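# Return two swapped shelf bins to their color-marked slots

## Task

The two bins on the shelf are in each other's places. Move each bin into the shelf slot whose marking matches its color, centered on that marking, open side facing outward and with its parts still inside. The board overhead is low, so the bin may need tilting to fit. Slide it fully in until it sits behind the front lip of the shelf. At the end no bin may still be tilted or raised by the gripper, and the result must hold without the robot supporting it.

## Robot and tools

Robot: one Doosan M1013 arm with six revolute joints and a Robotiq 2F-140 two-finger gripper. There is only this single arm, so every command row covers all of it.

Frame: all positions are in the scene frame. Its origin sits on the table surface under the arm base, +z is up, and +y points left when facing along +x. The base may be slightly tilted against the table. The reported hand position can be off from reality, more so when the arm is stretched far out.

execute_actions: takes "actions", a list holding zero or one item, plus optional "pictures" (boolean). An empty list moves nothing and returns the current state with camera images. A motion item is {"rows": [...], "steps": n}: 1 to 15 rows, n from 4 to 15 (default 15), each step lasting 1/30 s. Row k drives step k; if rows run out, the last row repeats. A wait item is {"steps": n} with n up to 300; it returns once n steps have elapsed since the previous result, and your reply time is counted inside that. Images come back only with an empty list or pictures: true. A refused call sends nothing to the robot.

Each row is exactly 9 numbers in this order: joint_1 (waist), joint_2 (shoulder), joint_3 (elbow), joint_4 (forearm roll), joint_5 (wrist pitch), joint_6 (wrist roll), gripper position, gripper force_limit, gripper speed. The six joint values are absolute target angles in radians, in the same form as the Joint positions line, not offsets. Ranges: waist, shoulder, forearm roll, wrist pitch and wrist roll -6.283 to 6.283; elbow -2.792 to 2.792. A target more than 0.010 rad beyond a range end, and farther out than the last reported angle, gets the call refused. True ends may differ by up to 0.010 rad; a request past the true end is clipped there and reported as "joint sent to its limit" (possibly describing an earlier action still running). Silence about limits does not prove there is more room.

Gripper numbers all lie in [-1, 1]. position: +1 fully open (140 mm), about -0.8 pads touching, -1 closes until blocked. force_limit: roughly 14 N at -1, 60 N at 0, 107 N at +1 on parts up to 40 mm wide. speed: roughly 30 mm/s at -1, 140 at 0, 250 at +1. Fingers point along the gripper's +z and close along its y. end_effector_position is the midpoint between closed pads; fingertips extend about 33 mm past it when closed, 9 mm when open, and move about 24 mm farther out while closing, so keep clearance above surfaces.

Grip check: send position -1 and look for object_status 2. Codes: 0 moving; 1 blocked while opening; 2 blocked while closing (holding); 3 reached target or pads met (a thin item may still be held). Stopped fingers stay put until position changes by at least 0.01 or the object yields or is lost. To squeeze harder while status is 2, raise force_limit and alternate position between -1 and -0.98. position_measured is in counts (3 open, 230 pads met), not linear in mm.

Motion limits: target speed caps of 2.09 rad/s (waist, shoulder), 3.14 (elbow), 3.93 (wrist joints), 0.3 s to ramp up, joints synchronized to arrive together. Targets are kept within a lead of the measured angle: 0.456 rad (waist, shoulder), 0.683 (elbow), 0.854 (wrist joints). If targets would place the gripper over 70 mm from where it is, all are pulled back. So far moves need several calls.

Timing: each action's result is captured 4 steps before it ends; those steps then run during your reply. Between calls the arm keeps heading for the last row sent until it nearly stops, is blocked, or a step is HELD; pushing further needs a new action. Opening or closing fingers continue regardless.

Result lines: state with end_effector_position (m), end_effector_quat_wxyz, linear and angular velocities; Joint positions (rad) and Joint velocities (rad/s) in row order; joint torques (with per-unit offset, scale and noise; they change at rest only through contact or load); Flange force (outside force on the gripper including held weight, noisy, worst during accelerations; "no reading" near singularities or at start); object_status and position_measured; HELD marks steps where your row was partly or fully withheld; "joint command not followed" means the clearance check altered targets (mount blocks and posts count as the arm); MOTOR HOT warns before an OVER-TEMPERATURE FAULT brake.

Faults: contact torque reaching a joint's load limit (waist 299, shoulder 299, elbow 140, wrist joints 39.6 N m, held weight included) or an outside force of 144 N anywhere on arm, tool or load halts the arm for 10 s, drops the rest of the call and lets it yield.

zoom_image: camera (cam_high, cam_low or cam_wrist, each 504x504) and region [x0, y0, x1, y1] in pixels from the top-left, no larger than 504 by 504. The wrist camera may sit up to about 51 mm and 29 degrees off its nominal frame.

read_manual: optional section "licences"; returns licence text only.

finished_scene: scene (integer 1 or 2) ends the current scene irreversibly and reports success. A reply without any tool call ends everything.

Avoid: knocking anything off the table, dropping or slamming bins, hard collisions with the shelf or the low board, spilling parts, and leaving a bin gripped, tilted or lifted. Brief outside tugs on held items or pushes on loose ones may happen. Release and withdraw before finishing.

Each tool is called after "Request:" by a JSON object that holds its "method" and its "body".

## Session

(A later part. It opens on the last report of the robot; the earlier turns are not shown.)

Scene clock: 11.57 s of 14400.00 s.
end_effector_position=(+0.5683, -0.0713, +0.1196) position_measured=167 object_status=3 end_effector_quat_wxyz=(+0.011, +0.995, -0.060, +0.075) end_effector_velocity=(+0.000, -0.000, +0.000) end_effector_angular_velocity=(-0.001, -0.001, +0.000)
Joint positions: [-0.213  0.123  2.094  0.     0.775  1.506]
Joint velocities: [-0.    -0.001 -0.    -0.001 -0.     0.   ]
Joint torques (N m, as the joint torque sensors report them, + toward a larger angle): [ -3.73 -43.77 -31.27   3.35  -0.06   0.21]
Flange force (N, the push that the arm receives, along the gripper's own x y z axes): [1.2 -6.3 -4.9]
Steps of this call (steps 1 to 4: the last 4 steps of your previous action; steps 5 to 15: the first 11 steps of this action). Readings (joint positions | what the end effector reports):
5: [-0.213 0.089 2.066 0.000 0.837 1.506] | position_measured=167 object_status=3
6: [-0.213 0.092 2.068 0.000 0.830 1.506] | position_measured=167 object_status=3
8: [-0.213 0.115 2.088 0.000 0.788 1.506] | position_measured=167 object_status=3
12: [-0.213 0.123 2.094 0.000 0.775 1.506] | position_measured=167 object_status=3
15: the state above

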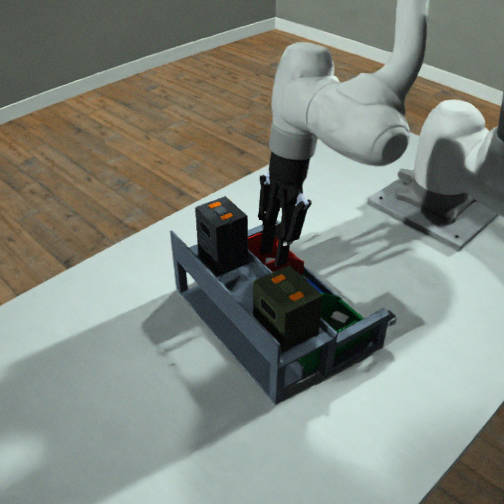

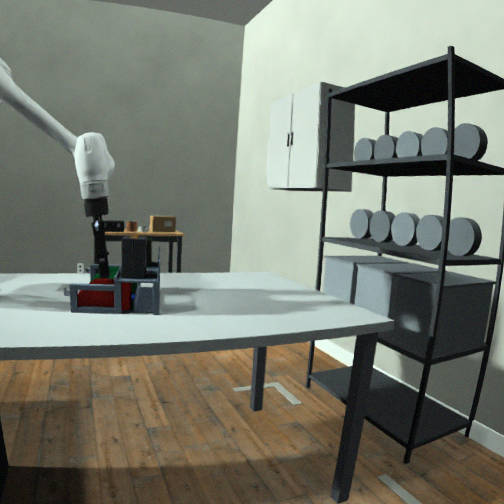

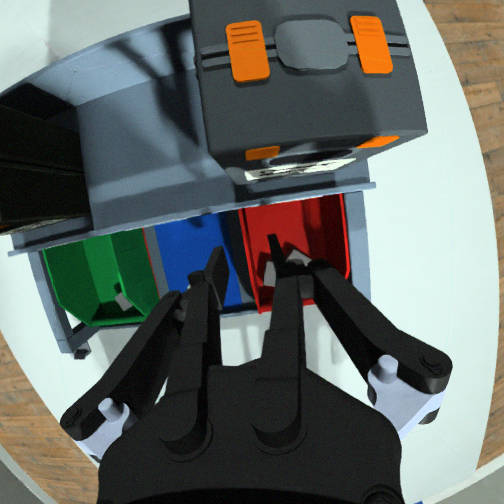

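Request:
{"method": "execute_actions", "body": {"actions": [{"rows":[[-0.213,0.175,2.1337,0,0.683,1.49,-0.3,0.5,-0.3]]}]}}

Request:
{"method": "execute_actions", "body": {"actions": [{"rows":[[-0.213,0.175,2.1337,0,0.683,1.49,-1,0.5,-0.3]]}]}}

Request:
{"method": "execute_actions", "body": {"actions": [{"steps":10}], "pictures": true}}

Request:
{"method": "zoom_image", "body": {"camera": "cam_low", "region": [50, 230, 170, 320]}}

Scene clock: 12.07 s of 14400.00 s.
end_effector_position=(+0.5676, -0.0714, +0.0753) position_measured=167 object_status=3 end_effector_quat_wxyz=(+0.012, +0.996, -0.052, +0.075) end_effector_velocity=(-0.000, +0.000, -0.000) end_effector_angular_velocity=(+0.000, +0.000, -0.001)
Joint positions: [-0.213  0.175  2.134 -0.     0.683  1.49 ]
Joint velocities: [ 0.     0.     0.001  0.    -0.     0.   ]
Joint torques (N m, as the joint torque sensors report them, + toward a larger angle): [ -3.34 -45.23 -27.83   2.72   0.39   0.04]
Flange force (N, the push that the arm receives, along the gripper's own x y z axes): [2.0 -5.2 -3.5]
Steps of this call (steps 1 to 4: the last 4 steps of your previous action; steps 5 to 15: the first 11 steps of this action). Readings (joint positions | what the end effector reports):
5: [-0.213 0.123 2.094 0.000 0.775 1.506] | position_measured=167 object_status=3
6: [-0.213 0.126 2.096 0.000 0.768 1.505] | position_measured=167 object_status=3
8: [-0.213 0.154 2.118 0.000 0.719 1.496] | position_measured=167 object_status=3
12: [-0.213 0.175 2.134 -0.000 0.683 1.490] | position_measured=167 object_status=3
15: the state above

Scene clock: 12.57 s of 14400.00 s.
end_effector_position=(+0.5677, -0.0713, +0.0755) position_measured=221 object_status=0 end_effector_quat_wxyz=(+0.011, +0.996, -0.052, +0.075) end_effector_velocity=(+0.000, -0.001, +0.000) end_effector_angular_velocity=(-0.000, -0.000, -0.001)
Joint positions: [-0.213  0.175  2.134  0.001  0.683  1.49 ]
Joint velocities: [-0.002  0.    -0.001 -0.    -0.    -0.001]
Joint torques (N m, as the joint torque sensors report them, + toward a larger angle): [-11.95 -46.19 -29.68  -2.31  -0.3   -1.  ]
Flange force (N, the push that the arm receives, along the gripper's own x y z axes): [2.2 -20.3 -3.0]
Steps of this call (steps 1 to 4: the last 4 steps of your previous action; steps 5 to 15: the first 11 steps of this action). Readings (joint positions | what the end effector reports):
5: [-0.213 0.175 2.134 -0.000 0.683 1.490] | position_measured=167 object_status=0
6: [-0.213 0.175 2.134 -0.000 0.683 1.490] | position_measured=170 object_status=0
8: [-0.213 0.175 2.134 -0.000 0.683 1.490] | position_measured=181 object_status=0
12: [-0.213 0.175 2.134 -0.000 0.683 1.490] | position_measured=204 object_status=0
15: the state above

Scene clock: 12.90 s of 14400.00 s.
end_effector_position=(+0.5677, -0.0714, +0.0755) position_measured=231 object_status=3 end_effector_quat_wxyz=(+0.012, +0.996, -0.052, +0.075) end_effector_velocity=(-0.001, +0.000, -0.000) end_effector_angular_velocity=(-0.000, +0.001, +0.001)
Joint positions: [-0.213  0.175  2.134  0.     0.683  1.49 ]
Joint velocities: [-0.    -0.     0.001 -0.    -0.    -0.001]
Joint torques (N m, as the joint torque sensors report them, + toward a larger angle): [ -3.82 -50.19 -30.1    2.31   0.32   0.46]
Flange force (N, the push that the arm receives, along the gripper's own x y z axes): [3.4 -5.4 2.4]
Kept back: nothing.
Steps of this call (steps 1 to 4: the last 4 steps of your previous action; steps 5 to 10: the robot went on to your last target). Readings (joint positions | what the end effector reports):
1: [-0.213 0.175 2.134 0.001 0.683 1.490] | position_measured=227 object_status=0
2: [-0.213 0.175 2.134 0.001 0.683 1.490] | position_measured=230 object_status=0
4: [-0.213 0.175 2.134 0.000 0.683 1.490] | position_measured=231 object_status=0
8: [-0.213 0.175 2.134 0.000 0.683 1.490] | position_measured=231 object_status=3
10: the state above

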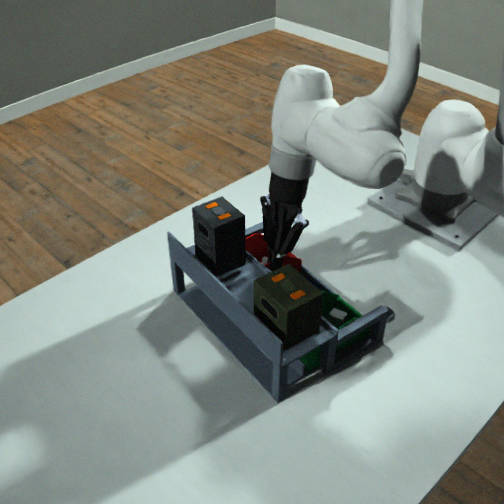

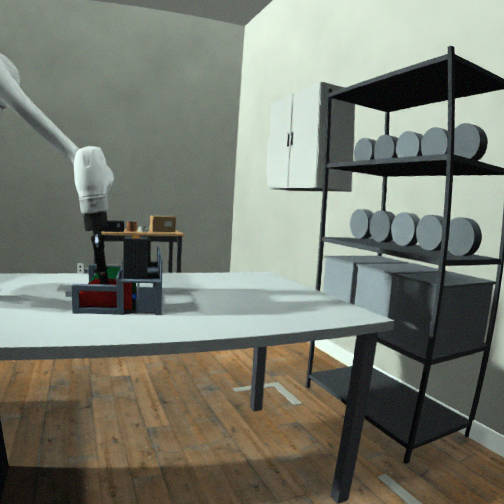

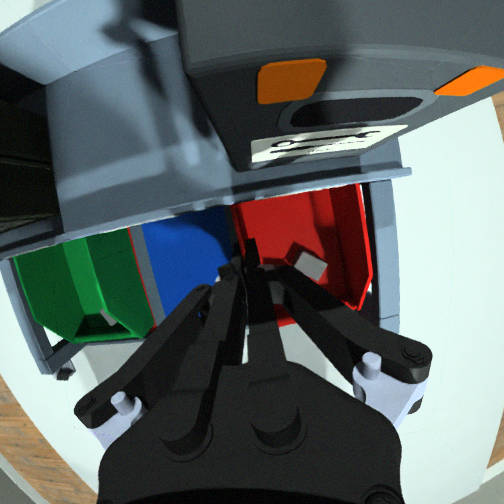

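Region (50, 230, 170, 320) of cam_low's 504x504 image, scaled by 4.200, with more detail than that image has; it fills the top 378 rows of this view, and the rest is white.

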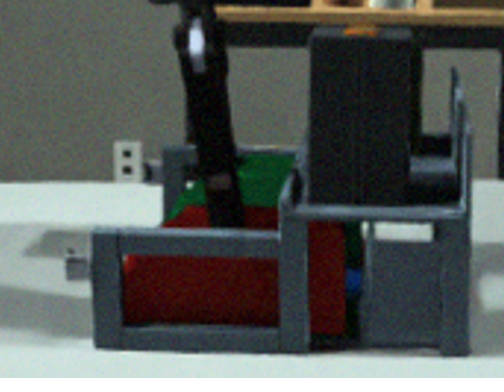

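Request:
{"method": "execute_actions", "body": {"actions": [{"rows":[[-0.207,0.175,2.1337,0,0.683,1.49,-1,0.5,-0.3],[-0.201,0.175,2.1337,0,0.683,1.49,-1,0.5,-0.3],[-0.195,0.175,2.1337,0,0.683,1.49,-1,0.5,-0.3]],"steps":10}]}}

Request:
{"method": "execute_actions", "body": {"actions": [{"rows":[[-0.195,0.183,2.114,0,0.718,1.49,-1,0.5,-0.3],[-0.195,0.183,2.114,0,0.718,1.49,-1,0.5,-0.3],[-0.195,0.191,2.095,0,0.754,1.49,-1,0.5,-0.3],[-0.195,0.191,2.095,0,0.754,1.49,-1,0.5,-0.3],[-0.195,0.199,2.075,0,0.789,1.49,-1,0.5,-0.3],[-0.195,0.199,2.075,0,0.789,1.49,-1,0.5,-0.3],[-0.195,0.207,2.056,0,0.825,1.49,-1,0.5,-0.3],[-0.195,0.207,2.056,0,0.825,1.49,-1,0.5,-0.3],[-0.195,0.2156,2.036,0,0.86,1.49,-1,0.5,-0.3]]}]}}

Request:
{"method": "execute_actions", "body": {"actions": [{"steps":8}], "pictures": true}}

Request:
{"method": "zoom_image", "body": {"camera": "cam_low", "region": [50, 230, 170, 320]}}

Scene clock: 13.37 s of 14400.00 s.
end_effector_position=(+0.5689, -0.0613, +0.0755) position_measured=231 object_status=3 end_effector_quat_wxyz=(+0.011, +0.996, -0.043, +0.075) end_effector_velocity=(+0.000, +0.006, -0.000) end_effector_angular_velocity=(-0.001, +0.000, +0.012)
Joint positions: [-0.195  0.175  2.134 -0.     0.683  1.49 ]
Joint velocities: [ 0.011 -0.     0.001 -0.001 -0.    -0.   ]
Joint torques (N m, as the joint torque sensors report them, + toward a larger angle): [ -7.86 -45.34 -29.87   2.53   0.82   0.15]
Flange force (N, the push that the arm receives, along the gripper's own x y z axes): [-0.5 -5.4 -2.4]
Steps of this call (steps 1 to 8: the robot went on to your last target; steps 9 to 14: the first 6 steps of this action). Readings (joint positions | what the end effector reports):
9: [-0.213 0.175 2.134 0.000 0.683 1.490] | position_measured=231 object_status=3
10: [-0.210 0.175 2.134 -0.000 0.683 1.490] | position_measured=231 object_status=3
12: [-0.200 0.175 2.134 -0.000 0.683 1.490] | position_measured=231 object_status=3
14: the state above

Scene clock: 13.87 s of 14400.00 s.
end_effector_position=(+0.5743, -0.0620, +0.0902) position_measured=231 object_status=3 end_effector_quat_wxyz=(+0.004, +0.999, -0.043, +0.019) end_effector_velocity=(+0.022, -0.003, +0.042) end_effector_angular_velocity=(+0.043, +0.253, -0.001)
Joint positions: [-0.195  0.213  2.042 -0.     0.85   1.49 ]
Joint velocities: [ 0.     0.098 -0.233  0.     0.392  0.   ]
Joint torques (N m, as the joint torque sensors report them, + toward a larger angle): [  1.63 -61.3  -25.98   1.96   1.     0.15]
Flange force (N, the push that the arm receives, along the gripper's own x y z axes): [6.1 -0.2 3.0]
Steps of this call (steps 1 to 4: the last 4 steps of your previous action; steps 5 to 15: the first 11 steps of this action). Readings (joint positions | what the end effector reports):
5: [-0.195 0.175 2.134 -0.000 0.683 1.490] | position_measured=231 object_status=3
6: [-0.195 0.176 2.130 -0.000 0.690 1.490] | position_measured=231 object_status=3
8: [-0.195 0.184 2.110 -0.000 0.725 1.490] | position_measured=231 object_status=3
12: [-0.195 0.201 2.071 -0.000 0.797 1.490] | position_measured=231 object_status=3
15: the state above

Scene clock: 14.13 s of 14400.00 s.
end_effector_position=(+0.5746, -0.0621, +0.0912) position_measured=231 object_status=3 end_effector_quat_wxyz=(+0.004, +0.999, -0.043, +0.015) end_effector_velocity=(+0.000, +0.000, +0.000) end_effector_angular_velocity=(+0.000, +0.000, +0.001)
Joint positions: [-0.195  0.216  2.036 -0.     0.86   1.49 ]
Joint velocities: [ 0.     0.    -0.001  0.     0.001 -0.001]
Joint torques (N m, as the joint torque sensors report them, + toward a larger angle): [ -4.1  -53.21 -28.86   2.85   0.54  -0.22]
Flange force (N, the push that the arm receives, along the gripper's own x y z axes): [5.4 -7.0 -2.9]
Kept back: nothing.
Steps of this call (steps 1 to 4: the last 4 steps of your previous action; steps 5 to 8: the robot went on to your last target). Readings (joint positions | what the end effector reports):
1: [-0.195 0.215 2.037 -0.000 0.858 1.490] | position_measured=231 object_status=3
2: [-0.195 0.216 2.036 -0.000 0.860 1.490] | position_measured=231 object_status=3
4: [-0.195 0.216 2.036 -0.000 0.860 1.490] | position_measured=231 object_status=3
8: the state above

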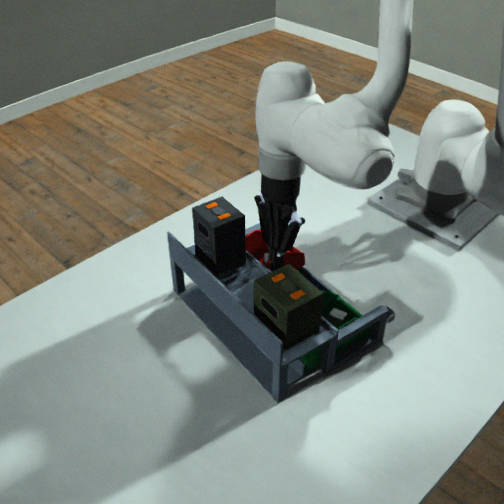

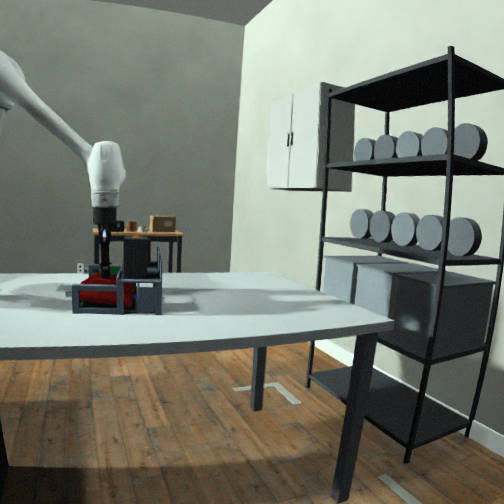

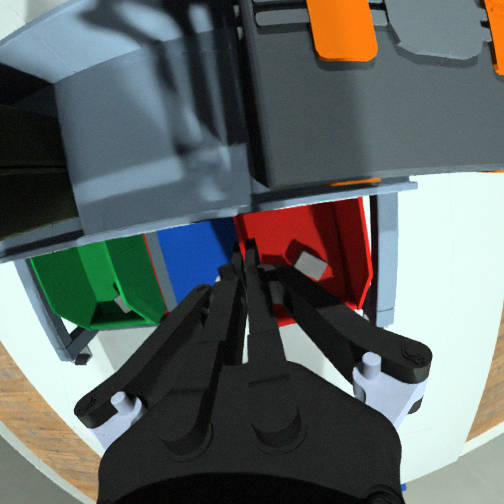

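Region (50, 230, 170, 320) of cam_low's 504x504 image, scaled by 4.200, with more detail than that image has; it fills the top 378 rows of this view, and the rest is white.

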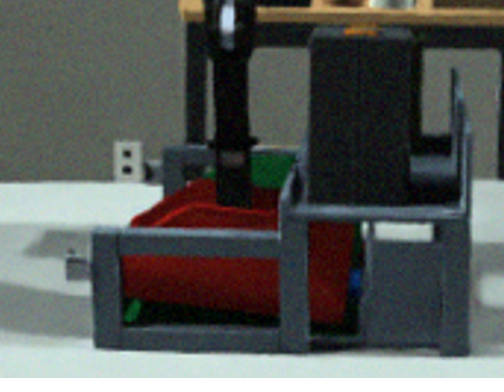

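Request:
{"method": "execute_actions", "body": {"actions": [{"rows":[[-0.197,0.202,2.051,0,0.859,1.488,-1,0.5,-0.3],[-0.197,0.202,2.051,0,0.859,1.488,-1,0.5,-0.3],[-0.198,0.188,2.066,0,0.858,1.487,-1,0.5,-0.3],[-0.198,0.188,2.066,0,0.858,1.487,-1,0.5,-0.3],[-0.2,0.174,2.081,0,0.857,1.485,-1,0.5,-0.3],[-0.2,0.174,2.081,0,0.857,1.485,-1,0.5,-0.3],[-0.201,0.16,2.096,0,0.856,1.484,-1,0.5,-0.3]]}], "pictures": true}}

Request:
{"method": "zoom_image", "body": {"camera": "cam_low", "region": [50, 230, 170, 320]}}

Scene clock: 14.70 s of 14400.00 s.
end_effector_position=(+0.5393, -0.0593, +0.0957) position_measured=231 object_status=3 end_effector_quat_wxyz=(+0.004, +0.999, -0.043, +0.015) end_effector_velocity=(-0.001, -0.001, -0.000) end_effector_angular_velocity=(-0.000, -0.001, -0.002)
Joint positions: [-0.201  0.16   2.096  0.     0.856  1.484]
Joint velocities: [-0.002 -0.001  0.002  0.    -0.003 -0.   ]
Joint torques (N m, as the joint torque sensors report them, + toward a larger angle): [  0.47 -47.18 -32.58   2.87   0.03  -0.03]
Flange force (N, the push that the arm receives, along the gripper's own x y z axes): [4.0 2.4 2.7]
Steps of this call (steps 1 to 6: the robot went on to your last target; steps 7 to 17: the first 11 steps of this action). Readings (joint positions | what the end effector reports):
7: [-0.195 0.216 2.036 -0.000 0.860 1.490] | position_measured=231 object_status=3
8: [-0.195 0.212 2.040 0.000 0.860 1.489] | position_measured=231 object_status=3
10: [-0.197 0.198 2.055 0.000 0.859 1.488] | position_measured=231 object_status=3
14: [-0.200 0.170 2.085 0.000 0.857 1.485] | position_measured=231 object_status=3
17: the state above

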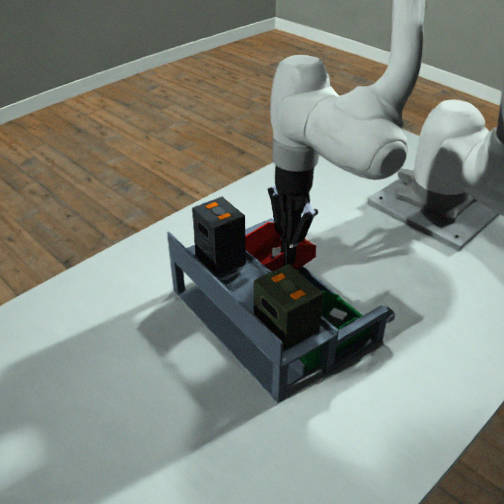

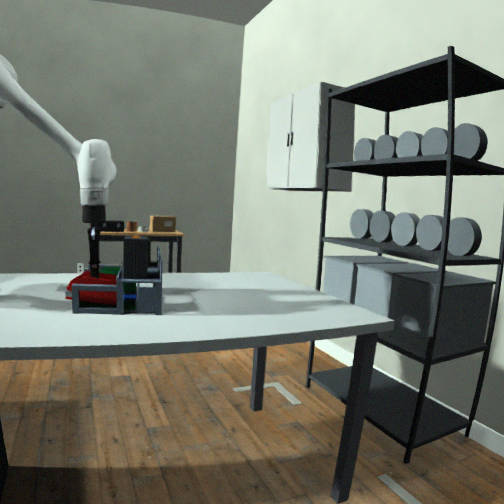

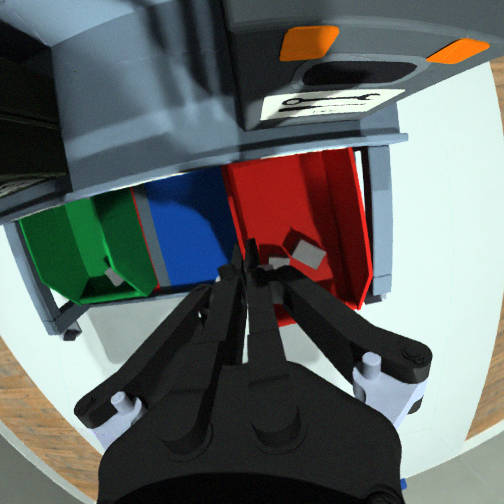

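Region (50, 230, 170, 320) of cam_low's 504x504 image, scaled by 4.200, with more detail than that image has; it fills the top 378 rows of this view, and the rest is white.

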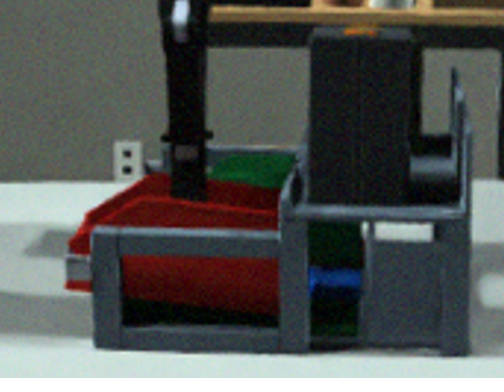

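Request:
{"method": "execute_actions", "body": {"actions": [{"rows":[[-0.203,0.146,2.11,0,0.855,1.482,-1,0.5,-0.3],[-0.205,0.132,2.125,0,0.855,1.48,-1,0.5,-0.3],[-0.205,0.132,2.125,0,0.855,1.48,-1,0.5,-0.3],[-0.206,0.119,2.139,0,0.854,1.479,-1,0.5,-0.3],[-0.208,0.105,2.153,0,0.853,1.477,-1,0.5,-0.3],[-0.208,0.105,2.153,0,0.853,1.477,-1,0.5,-0.3],[-0.208,0.105,2.153,0,0.853,1.477,-1,0.5,-0.3],[-0.208,0.105,2.153,0,0.853,1.477,-1,0.5,-0.3],[-0.208,0.087,2.139,0,0.886,1.477,-1,0.5,-0.3],[-0.208,0.087,2.139,0,0.886,1.477,-1,0.5,-0.3],[-0.208,0.069,2.124,0,0.919,1.477,-1,0.5,-0.3]]}]}}

Request:
{"method": "execute_actions", "body": {"actions": [{"rows":[[-0.208,0.02,2.17,0,0.905,1.477,-1,0.5,-0.3],[-0.208,0.02,2.17,0,0.905,1.477,-1,0.5,-0.3],[-0.208,-0.03,2.22,0,0.89,1.477,-1,0.5,-0.3],[-0.208,-0.03,2.22,0,0.89,1.477,-1,0.5,-0.3],[-0.208,-0.08,2.265,0,0.875,1.477,-1,0.5,-0.3],[-0.208,-0.08,2.265,0,0.875,1.477,-1,0.5,-0.3],[-0.208,-0.13,2.31,0,0.86,1.477,-1,0.5,-0.3],[-0.208,-0.13,2.31,0,0.86,1.477,-1,0.5,-0.3],[-0.208,-0.18,2.355,0,0.84,1.477,-1,0.5,-0.3],[-0.208,-0.18,2.355,0,0.84,1.477,-1,0.5,-0.3],[-0.208,-0.232,2.399,0,0.824,1.477,-1,0.5,-0.3]]}]}}

Request:
{"method": "execute_actions", "body": {"actions": [{"rows":[[-0.15,-0.232,2.399,0,0.824,1.51,-1,0.5,-0.3],[-0.15,-0.232,2.399,0,0.824,1.51,-1,0.5,-0.3],[-0.09,-0.232,2.399,0,0.824,1.545,-1,0.5,-0.3],[-0.09,-0.232,2.399,0,0.824,1.545,-1,0.5,-0.3],[-0.04,-0.232,2.399,0,0.824,1.58,-1,0.5,-0.3],[-0.04,-0.232,2.399,0,0.824,1.58,-1,0.5,-0.3],[0.02,-0.232,2.399,0,0.824,1.61,-1,0.5,-0.3],[0.02,-0.232,2.399,0,0.824,1.61,-1,0.5,-0.3],[0.07,-0.232,2.399,0,0.824,1.64,-1,0.5,-0.3],[0.07,-0.232,2.399,0,0.824,1.64,-1,0.5,-0.3],[0.124,-0.232,2.399,0,0.824,1.673,-1,0.5,-0.3]]}]}}

Request:
{"method": "execute_actions", "body": {"actions": [{"rows":[[0.124,-0.232,2.399,0,0.824,1.673,-1,0.5,-0.3],[0.124,-0.232,2.399,0,0.824,1.673,-1,0.5,-0.3],[0.124,-0.2,2.423,0,0.77,1.673,-1,0.5,-0.3],[0.124,-0.2,2.423,0,0.77,1.673,-1,0.5,-0.3],[0.124,-0.17,2.446,0,0.716,1.673,-1,0.5,-0.3],[0.124,-0.17,2.446,0,0.716,1.673,-1,0.5,-0.3],[0.124,-0.139,2.4685,0,0.662,1.673,-1,0.5,-0.3]]}]}}

Request:
{"method": "execute_actions", "body": {"actions": [{"steps":8}], "pictures": true}}

Request:
{"method": "zoom_image", "body": {"camera": "cam_low", "region": [0, 220, 170, 320]}}

Scene clock: 15.70 s of 14400.00 s.
end_effector_position=(+0.5050, -0.0570, +0.1095) position_measured=231 object_status=3 end_effector_quat_wxyz=(+0.004, +0.999, -0.043, +0.015) end_effector_velocity=(+0.014, -0.002, +0.232) end_effector_angular_velocity=(-0.006, -0.036, -0.000)
Joint positions: [-0.208  0.093  2.143 -0.     0.875  1.477]
Joint velocities: [-0.    -0.271 -0.221  0.     0.456  0.   ]
Joint torques (N m, as the joint torque sensors report them, + toward a larger angle): [ -1.83 -55.66 -38.25   3.35  -0.12   0.09]
Flange force (N, the push that the arm receives, along the gripper's own x y z axes): [-1.9 -7.7 -7.1]
Steps of this call (steps 1 to 4: the last 4 steps of your previous action; steps 5 to 15: the robot went on to your last target; steps 16 to 19: nothing new was sent; steps 20 to 30: the first 11 steps of this action). Readings (joint positions | what the end effector reports):
20: [-0.201 0.160 2.096 0.000 0.856 1.484] | position_measured=231 object_status=3
21: [-0.202 0.156 2.100 0.000 0.856 1.483] | position_measured=231 object_status=3
23: [-0.204 0.137 2.120 0.000 0.855 1.481] | position_measured=231 object_status=3
27: [-0.208 0.106 2.152 0.000 0.853 1.477] | position_measured=231 object_status=3
30: the state above

Scene clock: 16.20 s of 14400.00 s.
end_effector_position=(+0.4070, -0.0390, +0.1335) position_measured=231 object_status=3 end_effector_quat_wxyz=(+0.009, +0.998, -0.043, +0.054) end_effector_velocity=(-0.302, +0.055, -0.017) end_effector_angular_velocity=(-0.059, -0.326, +0.001)
Joint positions: [-0.208 -0.141  2.32  -0.     0.855  1.477]
Joint velocities: [ 0.    -0.718  0.643  0.    -0.256  0.   ]
Joint torques (N m, as the joint torque sensors report them, + toward a larger angle): [ -5.97  -5.96 -37.08   2.79  -0.48   0.11]
Flange force (N, the push that the arm receives, along the gripper's own x y z axes): [-4.3 -6.5 -4.0]
Steps of this call (steps 1 to 4: the last 4 steps of your previous action; steps 5 to 15: the first 11 steps of this action). Readings (joint positions | what the end effector reports):
5: [-0.208 0.069 2.124 -0.000 0.919 1.477] | position_measured=231 object_status=3
6: [-0.208 0.065 2.128 -0.000 0.917 1.477] | position_measured=231 object_status=3
8: [-0.208 0.036 2.156 -0.000 0.907 1.477] | position_measured=231 object_status=3
12: [-0.208 -0.065 2.251 -0.000 0.879 1.477] | position_measured=231 object_status=3
15: the state above

Scene clock: 16.70 s of 14400.00 s.
end_effector_position=(+0.3676, +0.0536, +0.1299) position_measured=231 object_status=3 end_effector_quat_wxyz=(-0.002, +0.997, +0.004, +0.076) end_effector_velocity=(-0.041, +0.289, -0.000) end_effector_angular_velocity=(+0.067, +0.003, +0.339)
Joint positions: [ 0.023 -0.232  2.399 -0.     0.824  1.613]
Joint velocities: [ 0.785 -0.    -0.001 -0.    -0.     0.452]
Joint torques (N m, as the joint torque sensors report them, + toward a larger angle): [ -6.87  -4.97 -36.07   3.13   0.29  -0.41]
Flange force (N, the push that the arm receives, along the gripper's own x y z axes): [-7.3 -9.1 -2.3]
Steps of this call (steps 1 to 4: the last 4 steps of your previous action; steps 5 to 15: the first 11 steps of this action). Readings (joint positions | what the end effector reports):
5: [-0.208 -0.231 2.398 -0.000 0.825 1.477] | position_measured=231 object_status=3
6: [-0.204 -0.232 2.399 -0.000 0.824 1.478] | position_measured=231 object_status=3
8: [-0.175 -0.232 2.399 -0.000 0.824 1.496] | position_measured=231 object_status=3
12: [-0.062 -0.232 2.399 -0.000 0.824 1.565] | position_measured=231 object_status=3
15: the state above

Scene clock: 17.20 s of 14400.00 s.
end_effector_position=(+0.3599, +0.0900, +0.0699) position_measured=231 object_status=3 end_effector_quat_wxyz=(-0.008, +0.997, +0.025, +0.074) end_effector_velocity=(+0.007, +0.001, -0.019) end_effector_angular_velocity=(+0.003, -0.016, -0.002)
Joint positions: [ 0.124 -0.139  2.468 -0.     0.663  1.673]
Joint velocities: [ 0.     0.039  0.018  0.    -0.073  0.001]
Joint torques (N m, as the joint torque sensors report them, + toward a larger angle): [  3.18 -39.47 -40.11   3.65  -0.31  -0.13]
Flange force (N, the push that the arm receives, along the gripper's own x y z axes): [-3.9 -2.6 -12.7]
Steps of this call (steps 1 to 4: the last 4 steps of your previous action; steps 5 to 15: the first 11 steps of this action). Readings (joint positions | what the end effector reports):
5: [0.123 -0.232 2.399 -0.000 0.824 1.672] | position_measured=231 object_status=3
6: [0.124 -0.232 2.399 -0.000 0.824 1.673] | position_measured=231 object_status=3
8: [0.124 -0.229 2.402 -0.000 0.817 1.673] | position_measured=231 object_status=3
12: [0.124 -0.170 2.446 -0.000 0.715 1.673] | position_measured=231 object_status=3
15: the state above

Scene clock: 17.47 s of 14400.00 s.
end_effector_position=(+0.3601, +0.0900, +0.0697) position_measured=231 object_status=3 end_effector_quat_wxyz=(-0.008, +0.997, +0.025, +0.075) end_effector_velocity=(-0.001, -0.000, -0.001) end_effector_angular_velocity=(-0.000, +0.002, -0.000)
Joint positions: [ 0.124 -0.139  2.468 -0.     0.662  1.673]
Joint velocities: [-0.     0.001  0.002  0.    -0.    -0.   ]
Joint torques (N m, as the joint torque sensors report them, + toward a larger angle): [ -1.49 -12.24 -25.58   2.63   0.73   0.04]
Flange force (N, the push that the arm receives, along the gripper's own x y z axes): [1.5 -4.1 -8.8]
Kept back: nothing.
Steps of this call (steps 1 to 4: the last 4 steps of your previous action; steps 5 to 8: the robot went on to your last target). Readings (joint positions | what the end effector reports):
1: [0.124 -0.139 2.468 -0.000 0.662 1.673] | position_measured=231 object_status=3
2: [0.124 -0.139 2.468 -0.000 0.662 1.673] | position_measured=231 object_status=3
4: [0.124 -0.139 2.468 -0.000 0.662 1.673] | position_measured=231 object_status=3
8: the state above

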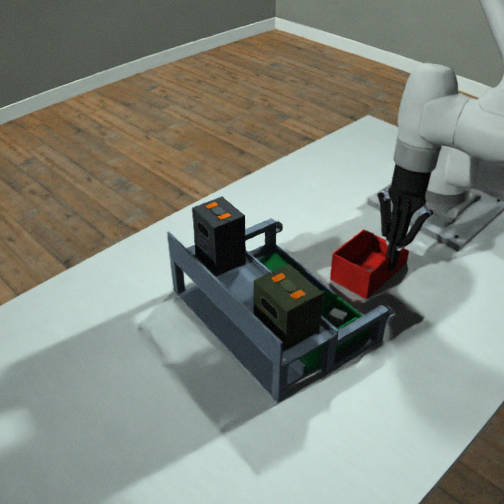

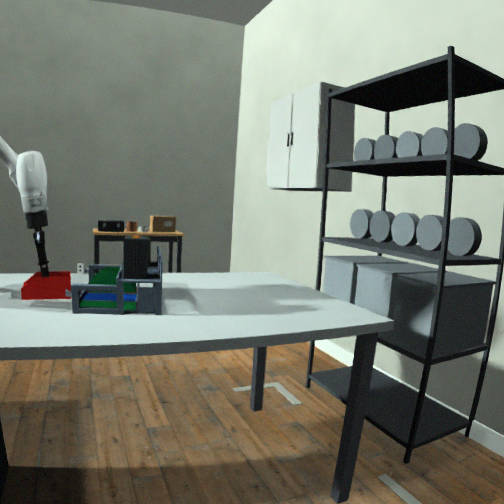

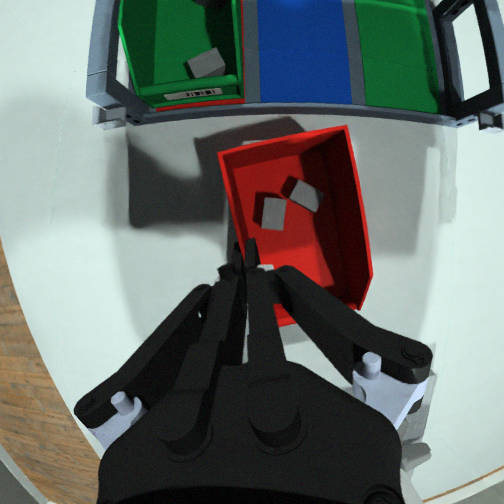

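Region (0, 220, 170, 320) of cam_low's 504x504 image, scaled by 2.965, with more detail than that image has; it fills the top 296 rows of this view, and the rest is white.

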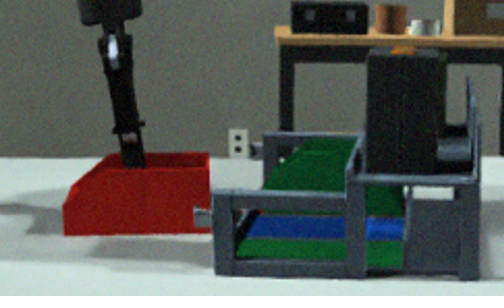

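Request:
{"method": "execute_actions", "body": {"actions": [{"rows":[[0.124,-0.139,2.4685,0,0.662,1.673,-0.2,0.5,0]],"steps":10}]}}

Request:
{"method": "execute_actions", "body": {"actions": [{"rows":[[0.124,-0.25,2.385,0,0.856,1.673,-0.2,0.5,0]],"steps":12}]}}

Request:
{"method": "execute_actions", "body": {"actions": [{"rows":[[-0.001,0.12,2.0737,0,0.798,1.684,-0.2,0.5,0]]}]}}

Request:
{"method": "execute_actions", "body": {"actions": [{"steps":15}], "pictures": true}}

Request:
{"method": "zoom_image", "body": {"camera": "cam_wrist", "region": [80, 130, 440, 340]}}

Scene clock: 18.10 s of 14400.00 s.
end_effector_position=(+0.3600, +0.0899, +0.0697) position_measured=197 object_status=0 end_effector_quat_wxyz=(-0.008, +0.997, +0.025, +0.075) end_effector_velocity=(-0.000, -0.000, -0.000) end_effector_angular_velocity=(-0.000, -0.000, +0.000)
Joint positions: [ 0.124 -0.139  2.469 -0.     0.662  1.673]
Joint velocities: [ 0.     0.     0.001 -0.    -0.001  0.   ]
Joint torques (N m, as the joint torque sensors report them, + toward a larger angle): [ -0.45 -13.66 -28.57   2.5    0.29   0.19]
Flange force (N, the push that the arm receives, along the gripper's own x y z axes): [-0.7 0.3 -5.0]
Steps of this call (steps 1 to 13: the robot went on to your last target; steps 14 to 19: the first 6 steps of this action). Readings (joint positions | what the end effector reports):
14: [0.124 -0.139 2.468 -0.000 0.662 1.673] | position_measured=231 object_status=0
15: [0.124 -0.139 2.469 -0.000 0.662 1.673] | position_measured=231 object_status=0
17: [0.124 -0.139 2.469 -0.000 0.662 1.673] | position_measured=212 object_status=0
19: the state above

Scene clock: 18.50 s of 14400.00 s.
end_effector_position=(+0.3598, +0.0902, +0.1407) position_measured=154 object_status=3 end_effector_quat_wxyz=(-0.008, +0.997, +0.025, +0.076) end_effector_velocity=(-0.014, -0.002, +0.103) end_effector_angular_velocity=(-0.000, +0.001, +0.001)
Joint positions: [ 0.124 -0.248  2.387  0.     0.851  1.673]
Joint velocities: [ 0.    -0.158 -0.111 -0.     0.269 -0.   ]
Joint torques (N m, as the joint torque sensors report them, + toward a larger angle): [ -7.86  25.11 -17.79   1.48   0.29   0.23]
Flange force (N, the push that the arm receives, along the gripper's own x y z axes): [4.9 -6.8 -0.7]
Steps of this call (steps 1 to 4: the last 4 steps of your previous action; steps 5 to 12: the first 8 steps of this action). Readings (joint positions | what the end effector reports):
5: [0.124 -0.139 2.469 -0.000 0.662 1.673] | position_measured=159 object_status=0
6: [0.124 -0.142 2.466 -0.000 0.669 1.673] | position_measured=155 object_status=0
8: [0.124 -0.172 2.443 -0.000 0.721 1.673] | position_measured=154 object_status=0
12: the state above

Scene clock: 19.00 s of 14400.00 s.
end_effector_position=(+0.4944, +0.0717, +0.1446) position_measured=154 object_status=3 end_effector_quat_wxyz=(-0.005, +0.997, -0.017, +0.076) end_effector_velocity=(+0.478, -0.103, -0.050) end_effector_angular_velocity=(+0.003, +0.013, -0.299)
Joint positions: [ 0.047 -0.021  2.192  0.     0.819  1.68 ]
Joint velocities: [-0.276  0.815 -0.683  0.    -0.118  0.024]
Joint torques (N m, as the joint torque sensors report them, + toward a larger angle): [ -5.45 -27.67 -31.79   2.7    0.38   0.31]
Flange force (N, the push that the arm receives, along the gripper's own x y z axes): [-2.6 -8.9 -3.2]
Steps of this call (steps 1 to 4: the last 4 steps of your previous action; steps 5 to 15: the first 11 steps of this action). Readings (joint positions | what the end effector reports):
5: [0.124 -0.250 2.385 0.000 0.856 1.673] | position_measured=154 object_status=3
6: [0.123 -0.247 2.382 0.000 0.854 1.673] | position_measured=154 object_status=3
8: [0.113 -0.217 2.357 0.000 0.847 1.674] | position_measured=154 object_status=3
12: [0.075 -0.104 2.262 0.000 0.831 1.677] | position_measured=154 object_status=3
15: the state above

Scene clock: 19.50 s of 14400.00 s.
end_effector_position=(+0.5767, +0.0500, +0.1300) position_measured=154 object_status=3 end_effector_quat_wxyz=(-0.004, +0.996, -0.043, +0.075) end_effector_velocity=(+0.000, +0.000, -0.000) end_effector_angular_velocity=(+0.000, -0.000, -0.001)
Joint positions: [-0.001  0.12   2.074  0.     0.798  1.684]
Joint velocities: [-0.  0. -0.  0. -0.  0.]
Joint torques (N m, as the joint torque sensors report them, + toward a larger angle): [  0.11 -43.91 -31.88   3.32   0.18   0.06]
Flange force (N, the push that the arm receives, along the gripper's own x y z axes): [0.6 0.7 -3.9]
Kept back: nothing.
Steps of this call (steps 1 to 4: the last 4 steps of your previous action; steps 5 to 15: the robot went on to your last target). Readings (joint positions | what the end effector reports):
1: [0.037 0.006 2.169 0.000 0.815 1.681] | position_measured=154 object_status=3
2: [0.028 0.034 2.146 0.000 0.811 1.681] | position_measured=154 object_status=3
4: [0.011 0.086 2.103 0.000 0.803 1.683] | position_measured=154 object_status=3
8: [-0.001 0.120 2.074 0.000 0.798 1.684] | position_measured=154 object_status=3
15: the state above

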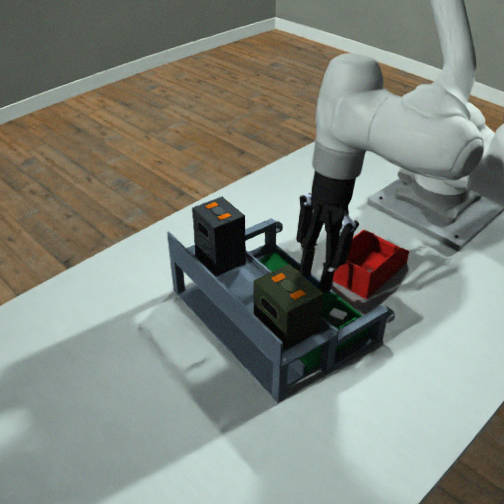

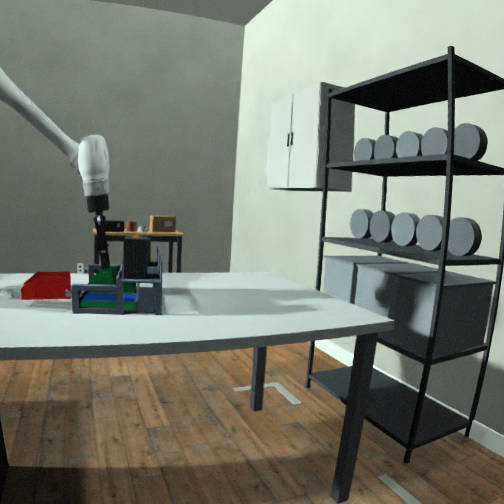

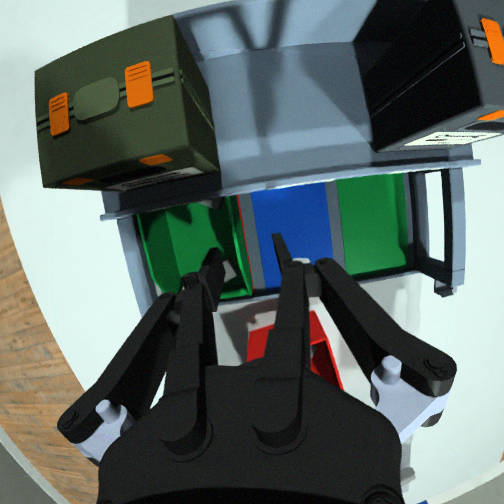

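Region (80, 130, 440, 340) of cam_wrist's 504x504 image, scaled by 1.400, with more detail than that image has; it fills the top 294 rows of this view, and the rest is white.

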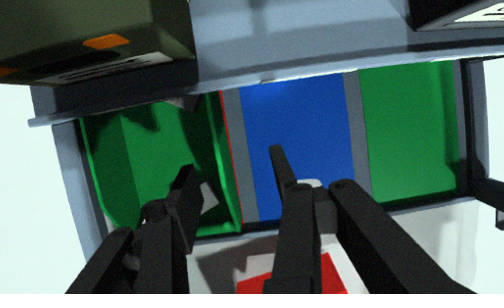

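Request:
{"method": "execute_actions", "body": {"actions": [{"rows":[[0.016,0.12,2.0737,0,0.798,1.68,-0.2,0.5,-0.3],[0.016,0.12,2.0737,0,0.798,1.68,-0.2,0.5,-0.3],[0.016,0.12,2.0737,0,0.798,1.68,-0.2,0.5,-0.3],[0.016,0.185,2.1218,0,0.685,1.68,-0.2,0.5,-0.3]]}]}}

Request:
{"method": "execute_actions", "body": {"actions": [{"rows":[[0.016,0.185,2.1218,0,0.685,1.68,-0.5,0.5,-0.3]],"steps":12}], "pictures": true}}

Request:
{"method": "zoom_image", "body": {"camera": "cam_wrist", "region": [80, 130, 440, 340]}}

Scene clock: 20.07 s of 14400.00 s.
end_effector_position=(+0.5758, +0.0597, +0.0745) position_measured=154 object_status=3 end_effector_quat_wxyz=(-0.004, +0.997, -0.033, +0.075) end_effector_velocity=(+0.002, +0.000, +0.000) end_effector_angular_velocity=(+0.000, -0.007, +0.000)
Joint positions: [ 0.016  0.185  2.122 -0.     0.685  1.68 ]
Joint velocities: [ 0.    -0.     0.001 -0.    -0.007 -0.   ]
Joint torques (N m, as the joint torque sensors report them, + toward a larger angle): [ -1.93 -47.2  -27.12   2.76   0.13   0.2 ]
Flange force (N, the push that the arm receives, along the gripper's own x y z axes): [0.6 -3.1 -7.5]
Steps of this call (steps 1 to 6: the robot went on to your last target; steps 7 to 17: the first 11 steps of this action). Readings (joint positions | what the end effector reports):
7: [-0.001 0.120 2.074 -0.000 0.798 1.684] | position_measured=154 object_status=3
8: [0.003 0.120 2.074 -0.000 0.798 1.684] | position_measured=154 object_status=3
10: [0.015 0.120 2.074 -0.000 0.798 1.681] | position_measured=154 object_status=3
14: [0.016 0.171 2.112 -0.000 0.710 1.680] | position_measured=154 object_status=3
17: the state above

Scene clock: 20.47 s of 14400.00 s.
end_effector_position=(+0.5759, +0.0597, +0.0747) position_measured=190 object_status=0 end_effector_quat_wxyz=(-0.004, +0.997, -0.033, +0.075) end_effector_velocity=(-0.000, -0.000, +0.000) end_effector_angular_velocity=(+0.000, +0.000, -0.001)
Joint positions: [ 0.016  0.185  2.122 -0.     0.685  1.68 ]
Joint velocities: [-0. -0.  0.  0.  0.  0.]
Joint torques (N m, as the joint torque sensors report them, + toward a larger angle): [ -1.34 -50.35 -28.01   2.44   0.26  -0.67]
Flange force (N, the push that the arm receives, along the gripper's own x y z axes): [5.7 -4.3 -0.1]
Steps of this call (steps 1 to 4: the last 4 steps of your previous action; steps 5 to 12: the first 8 steps of this action). Readings (joint positions | what the end effector reports):
5: [0.016 0.185 2.122 -0.000 0.685 1.680] | position_measured=154 object_status=0
6: [0.016 0.185 2.122 -0.000 0.685 1.680] | position_measured=157 object_status=0
8: [0.016 0.185 2.122 -0.000 0.685 1.680] | position_measured=168 object_status=0
12: the state above

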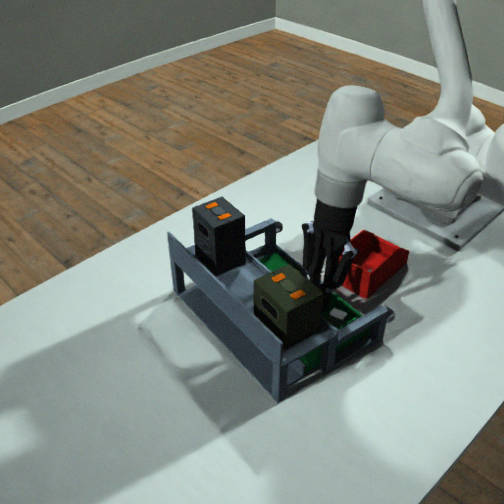

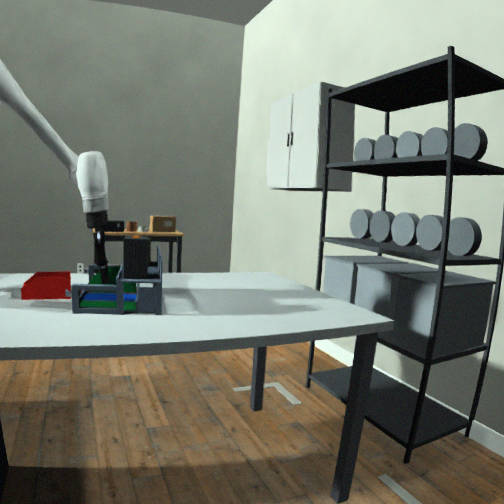

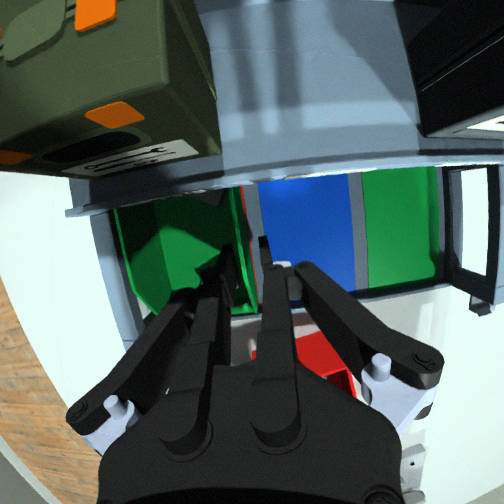

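Region (80, 130, 440, 340) of cam_wrist's 504x504 image, scaled by 1.400, with more detail than that image has; it fills the top 294 rows of this view, and the rest is white.

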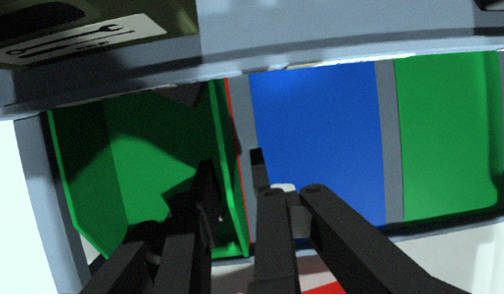

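Request:
{"method": "execute_actions", "body": {"actions": [{"rows":[[0.016,0.185,2.1218,0,0.685,1.68,-1,0.5,-0.3]]}]}}

Request:
{"method": "execute_actions", "body": {"actions": [{"rows":[[0.008,0.182,2.122,0,0.688,1.672,-1,0.5,-0.3],[0,0.181,2.123,0,0.688,1.664,-1,0.5,-0.3],[-0.008,0.181,2.123,0,0.688,1.656,-1,0.5,-0.3],[-0.016,0.180,2.124,0,0.688,1.648,-1,0.5,-0.3],[-0.024,0.180,2.124,0,0.688,1.64,-1,0.5,-0.3],[-0.032,0.179,2.125,0,0.688,1.632,-1,0.5,-0.3],[-0.04,0.179,2.125,0,0.688,1.624,-1,0.5,-0.3],[-0.048,0.178,2.126,0,0.688,1.616,-1,0.5,-0.3],[-0.056,0.178,2.126,0,0.688,1.608,-1,0.5,-0.3],[-0.064,0.177,2.127,0,0.688,1.6,-1,0.5,-0.3],[-0.072,0.177,2.127,0,0.688,1.592,-1,0.5,-0.3],[-0.08,0.176,2.128,0,0.688,1.584,-1,0.5,-0.3],[-0.088,0.175,2.129,0,0.688,1.576,-1,0.5,-0.3]]}]}}

Request:
{"method": "execute_actions", "body": {"actions": [{"steps":8}], "pictures": true}}

Scene clock: 21.00 s of 14400.00 s.
end_effector_position=(+0.5759, +0.0596, +0.0747) position_measured=231 object_status=0 end_effector_quat_wxyz=(-0.004, +0.997, -0.033, +0.075) end_effector_velocity=(-0.001, -0.000, -0.001) end_effector_angular_velocity=(-0.000, +0.001, -0.000)
Joint positions: [0.016 0.185 2.122 0.    0.685 1.68 ]
Joint velocities: [-0.     0.001  0.001 -0.    -0.001  0.   ]
Joint torques (N m, as the joint torque sensors report them, + toward a larger angle): [  2.82 -46.24 -28.24   4.33   0.03  -0.71]
Flange force (N, the push that the arm receives, along the gripper's own x y z axes): [0.8 3.6 -6.3]
Steps of this call (steps 1 to 4: the last 4 steps of your previous action; step 5: the robot went on to your last target; steps 6 to 16: the first 11 steps of this action). Readings (joint positions | what the end effector reports):
6: [0.016 0.185 2.122 -0.000 0.685 1.680] | position_measured=192 object_status=0
7: [0.016 0.185 2.122 -0.000 0.685 1.680] | position_measured=194 object_status=0
9: [0.016 0.185 2.122 -0.000 0.685 1.680] | position_measured=206 object_status=0
13: [0.016 0.185 2.122 0.000 0.685 1.680] | position_measured=229 object_status=0
16: the state above

Scene clock: 21.50 s of 14400.00 s.
end_effector_position=(+0.5750, +0.0179, +0.0767) position_measured=231 object_status=3 end_effector_quat_wxyz=(+0.001, +0.997, -0.033, +0.075) end_effector_velocity=(-0.011, -0.135, +0.000) end_effector_angular_velocity=(-0.034, +0.011, -0.002)
Joint positions: [-0.056  0.178  2.126  0.     0.688  1.608]
Joint velocities: [-0.236 -0.018  0.022  0.001  0.006 -0.237]
Joint torques (N m, as the joint torque sensors report them, + toward a larger angle): [ -2.93 -51.23 -37.02   2.09  -3.46   0.67]
Flange force (N, the push that the arm receives, along the gripper's own x y z axes): [-8.8 -2.8 -2.3]
Steps of this call (steps 1 to 4: the last 4 steps of your previous action; steps 5 to 15: the first 11 steps of this action). Readings (joint positions | what the end effector reports):
5: [0.016 0.185 2.122 0.000 0.685 1.680] | position_measured=231 object_status=3
6: [0.013 0.184 2.122 0.000 0.686 1.677] | position_measured=231 object_status=3
8: [-0.001 0.181 2.123 0.000 0.688 1.663] | position_measured=231 object_status=3
12: [-0.032 0.179 2.125 0.000 0.688 1.632] | position_measured=231 object_status=3
15: the state above

Scene clock: 21.77 s of 14400.00 s.
end_effector_position=(+0.5738, -0.0001, +0.0772) position_measured=231 object_status=3 end_effector_quat_wxyz=(+0.004, +0.997, -0.033, +0.075) end_effector_velocity=(+0.000, -0.000, -0.000) end_effector_angular_velocity=(-0.000, -0.000, +0.001)
Joint positions: [-0.088  0.175  2.129  0.     0.688  1.576]
Joint velocities: [-0.     0.001 -0.    -0.    -0.001 -0.001]
Joint torques (N m, as the joint torque sensors report them, + toward a larger angle): [ -9.53 -51.58 -42.49   2.07  -5.91   0.58]
Flange force (N, the push that the arm receives, along the gripper's own x y z axes): [-14.3 -15.0 -1.5]
Kept back: nothing.
Steps of this call (steps 1 to 4: the last 4 steps of your previous action; steps 5 to 8: the robot went on to your last target). Readings (joint positions | what the end effector reports):
1: [-0.064 0.177 2.127 0.000 0.689 1.600] | position_measured=231 object_status=3
2: [-0.072 0.177 2.128 0.000 0.689 1.592] | position_measured=231 object_status=3
4: [-0.086 0.175 2.129 0.000 0.689 1.578] | position_measured=231 object_status=3
8: the state above

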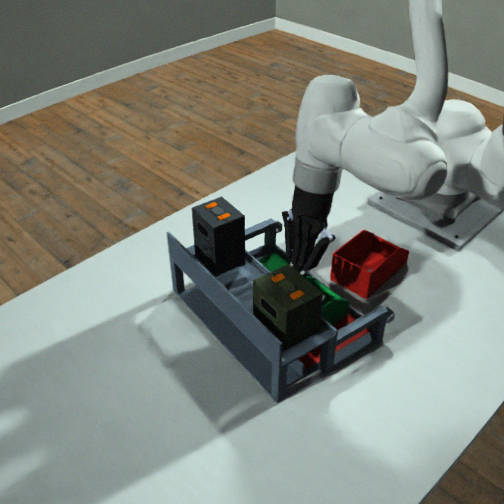

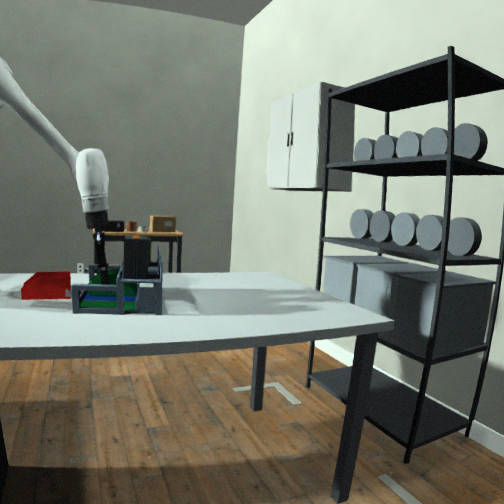

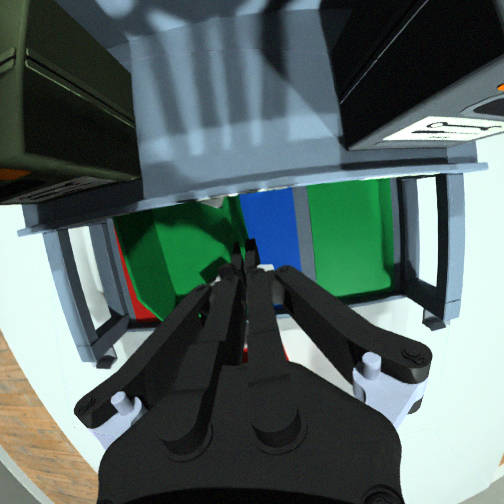

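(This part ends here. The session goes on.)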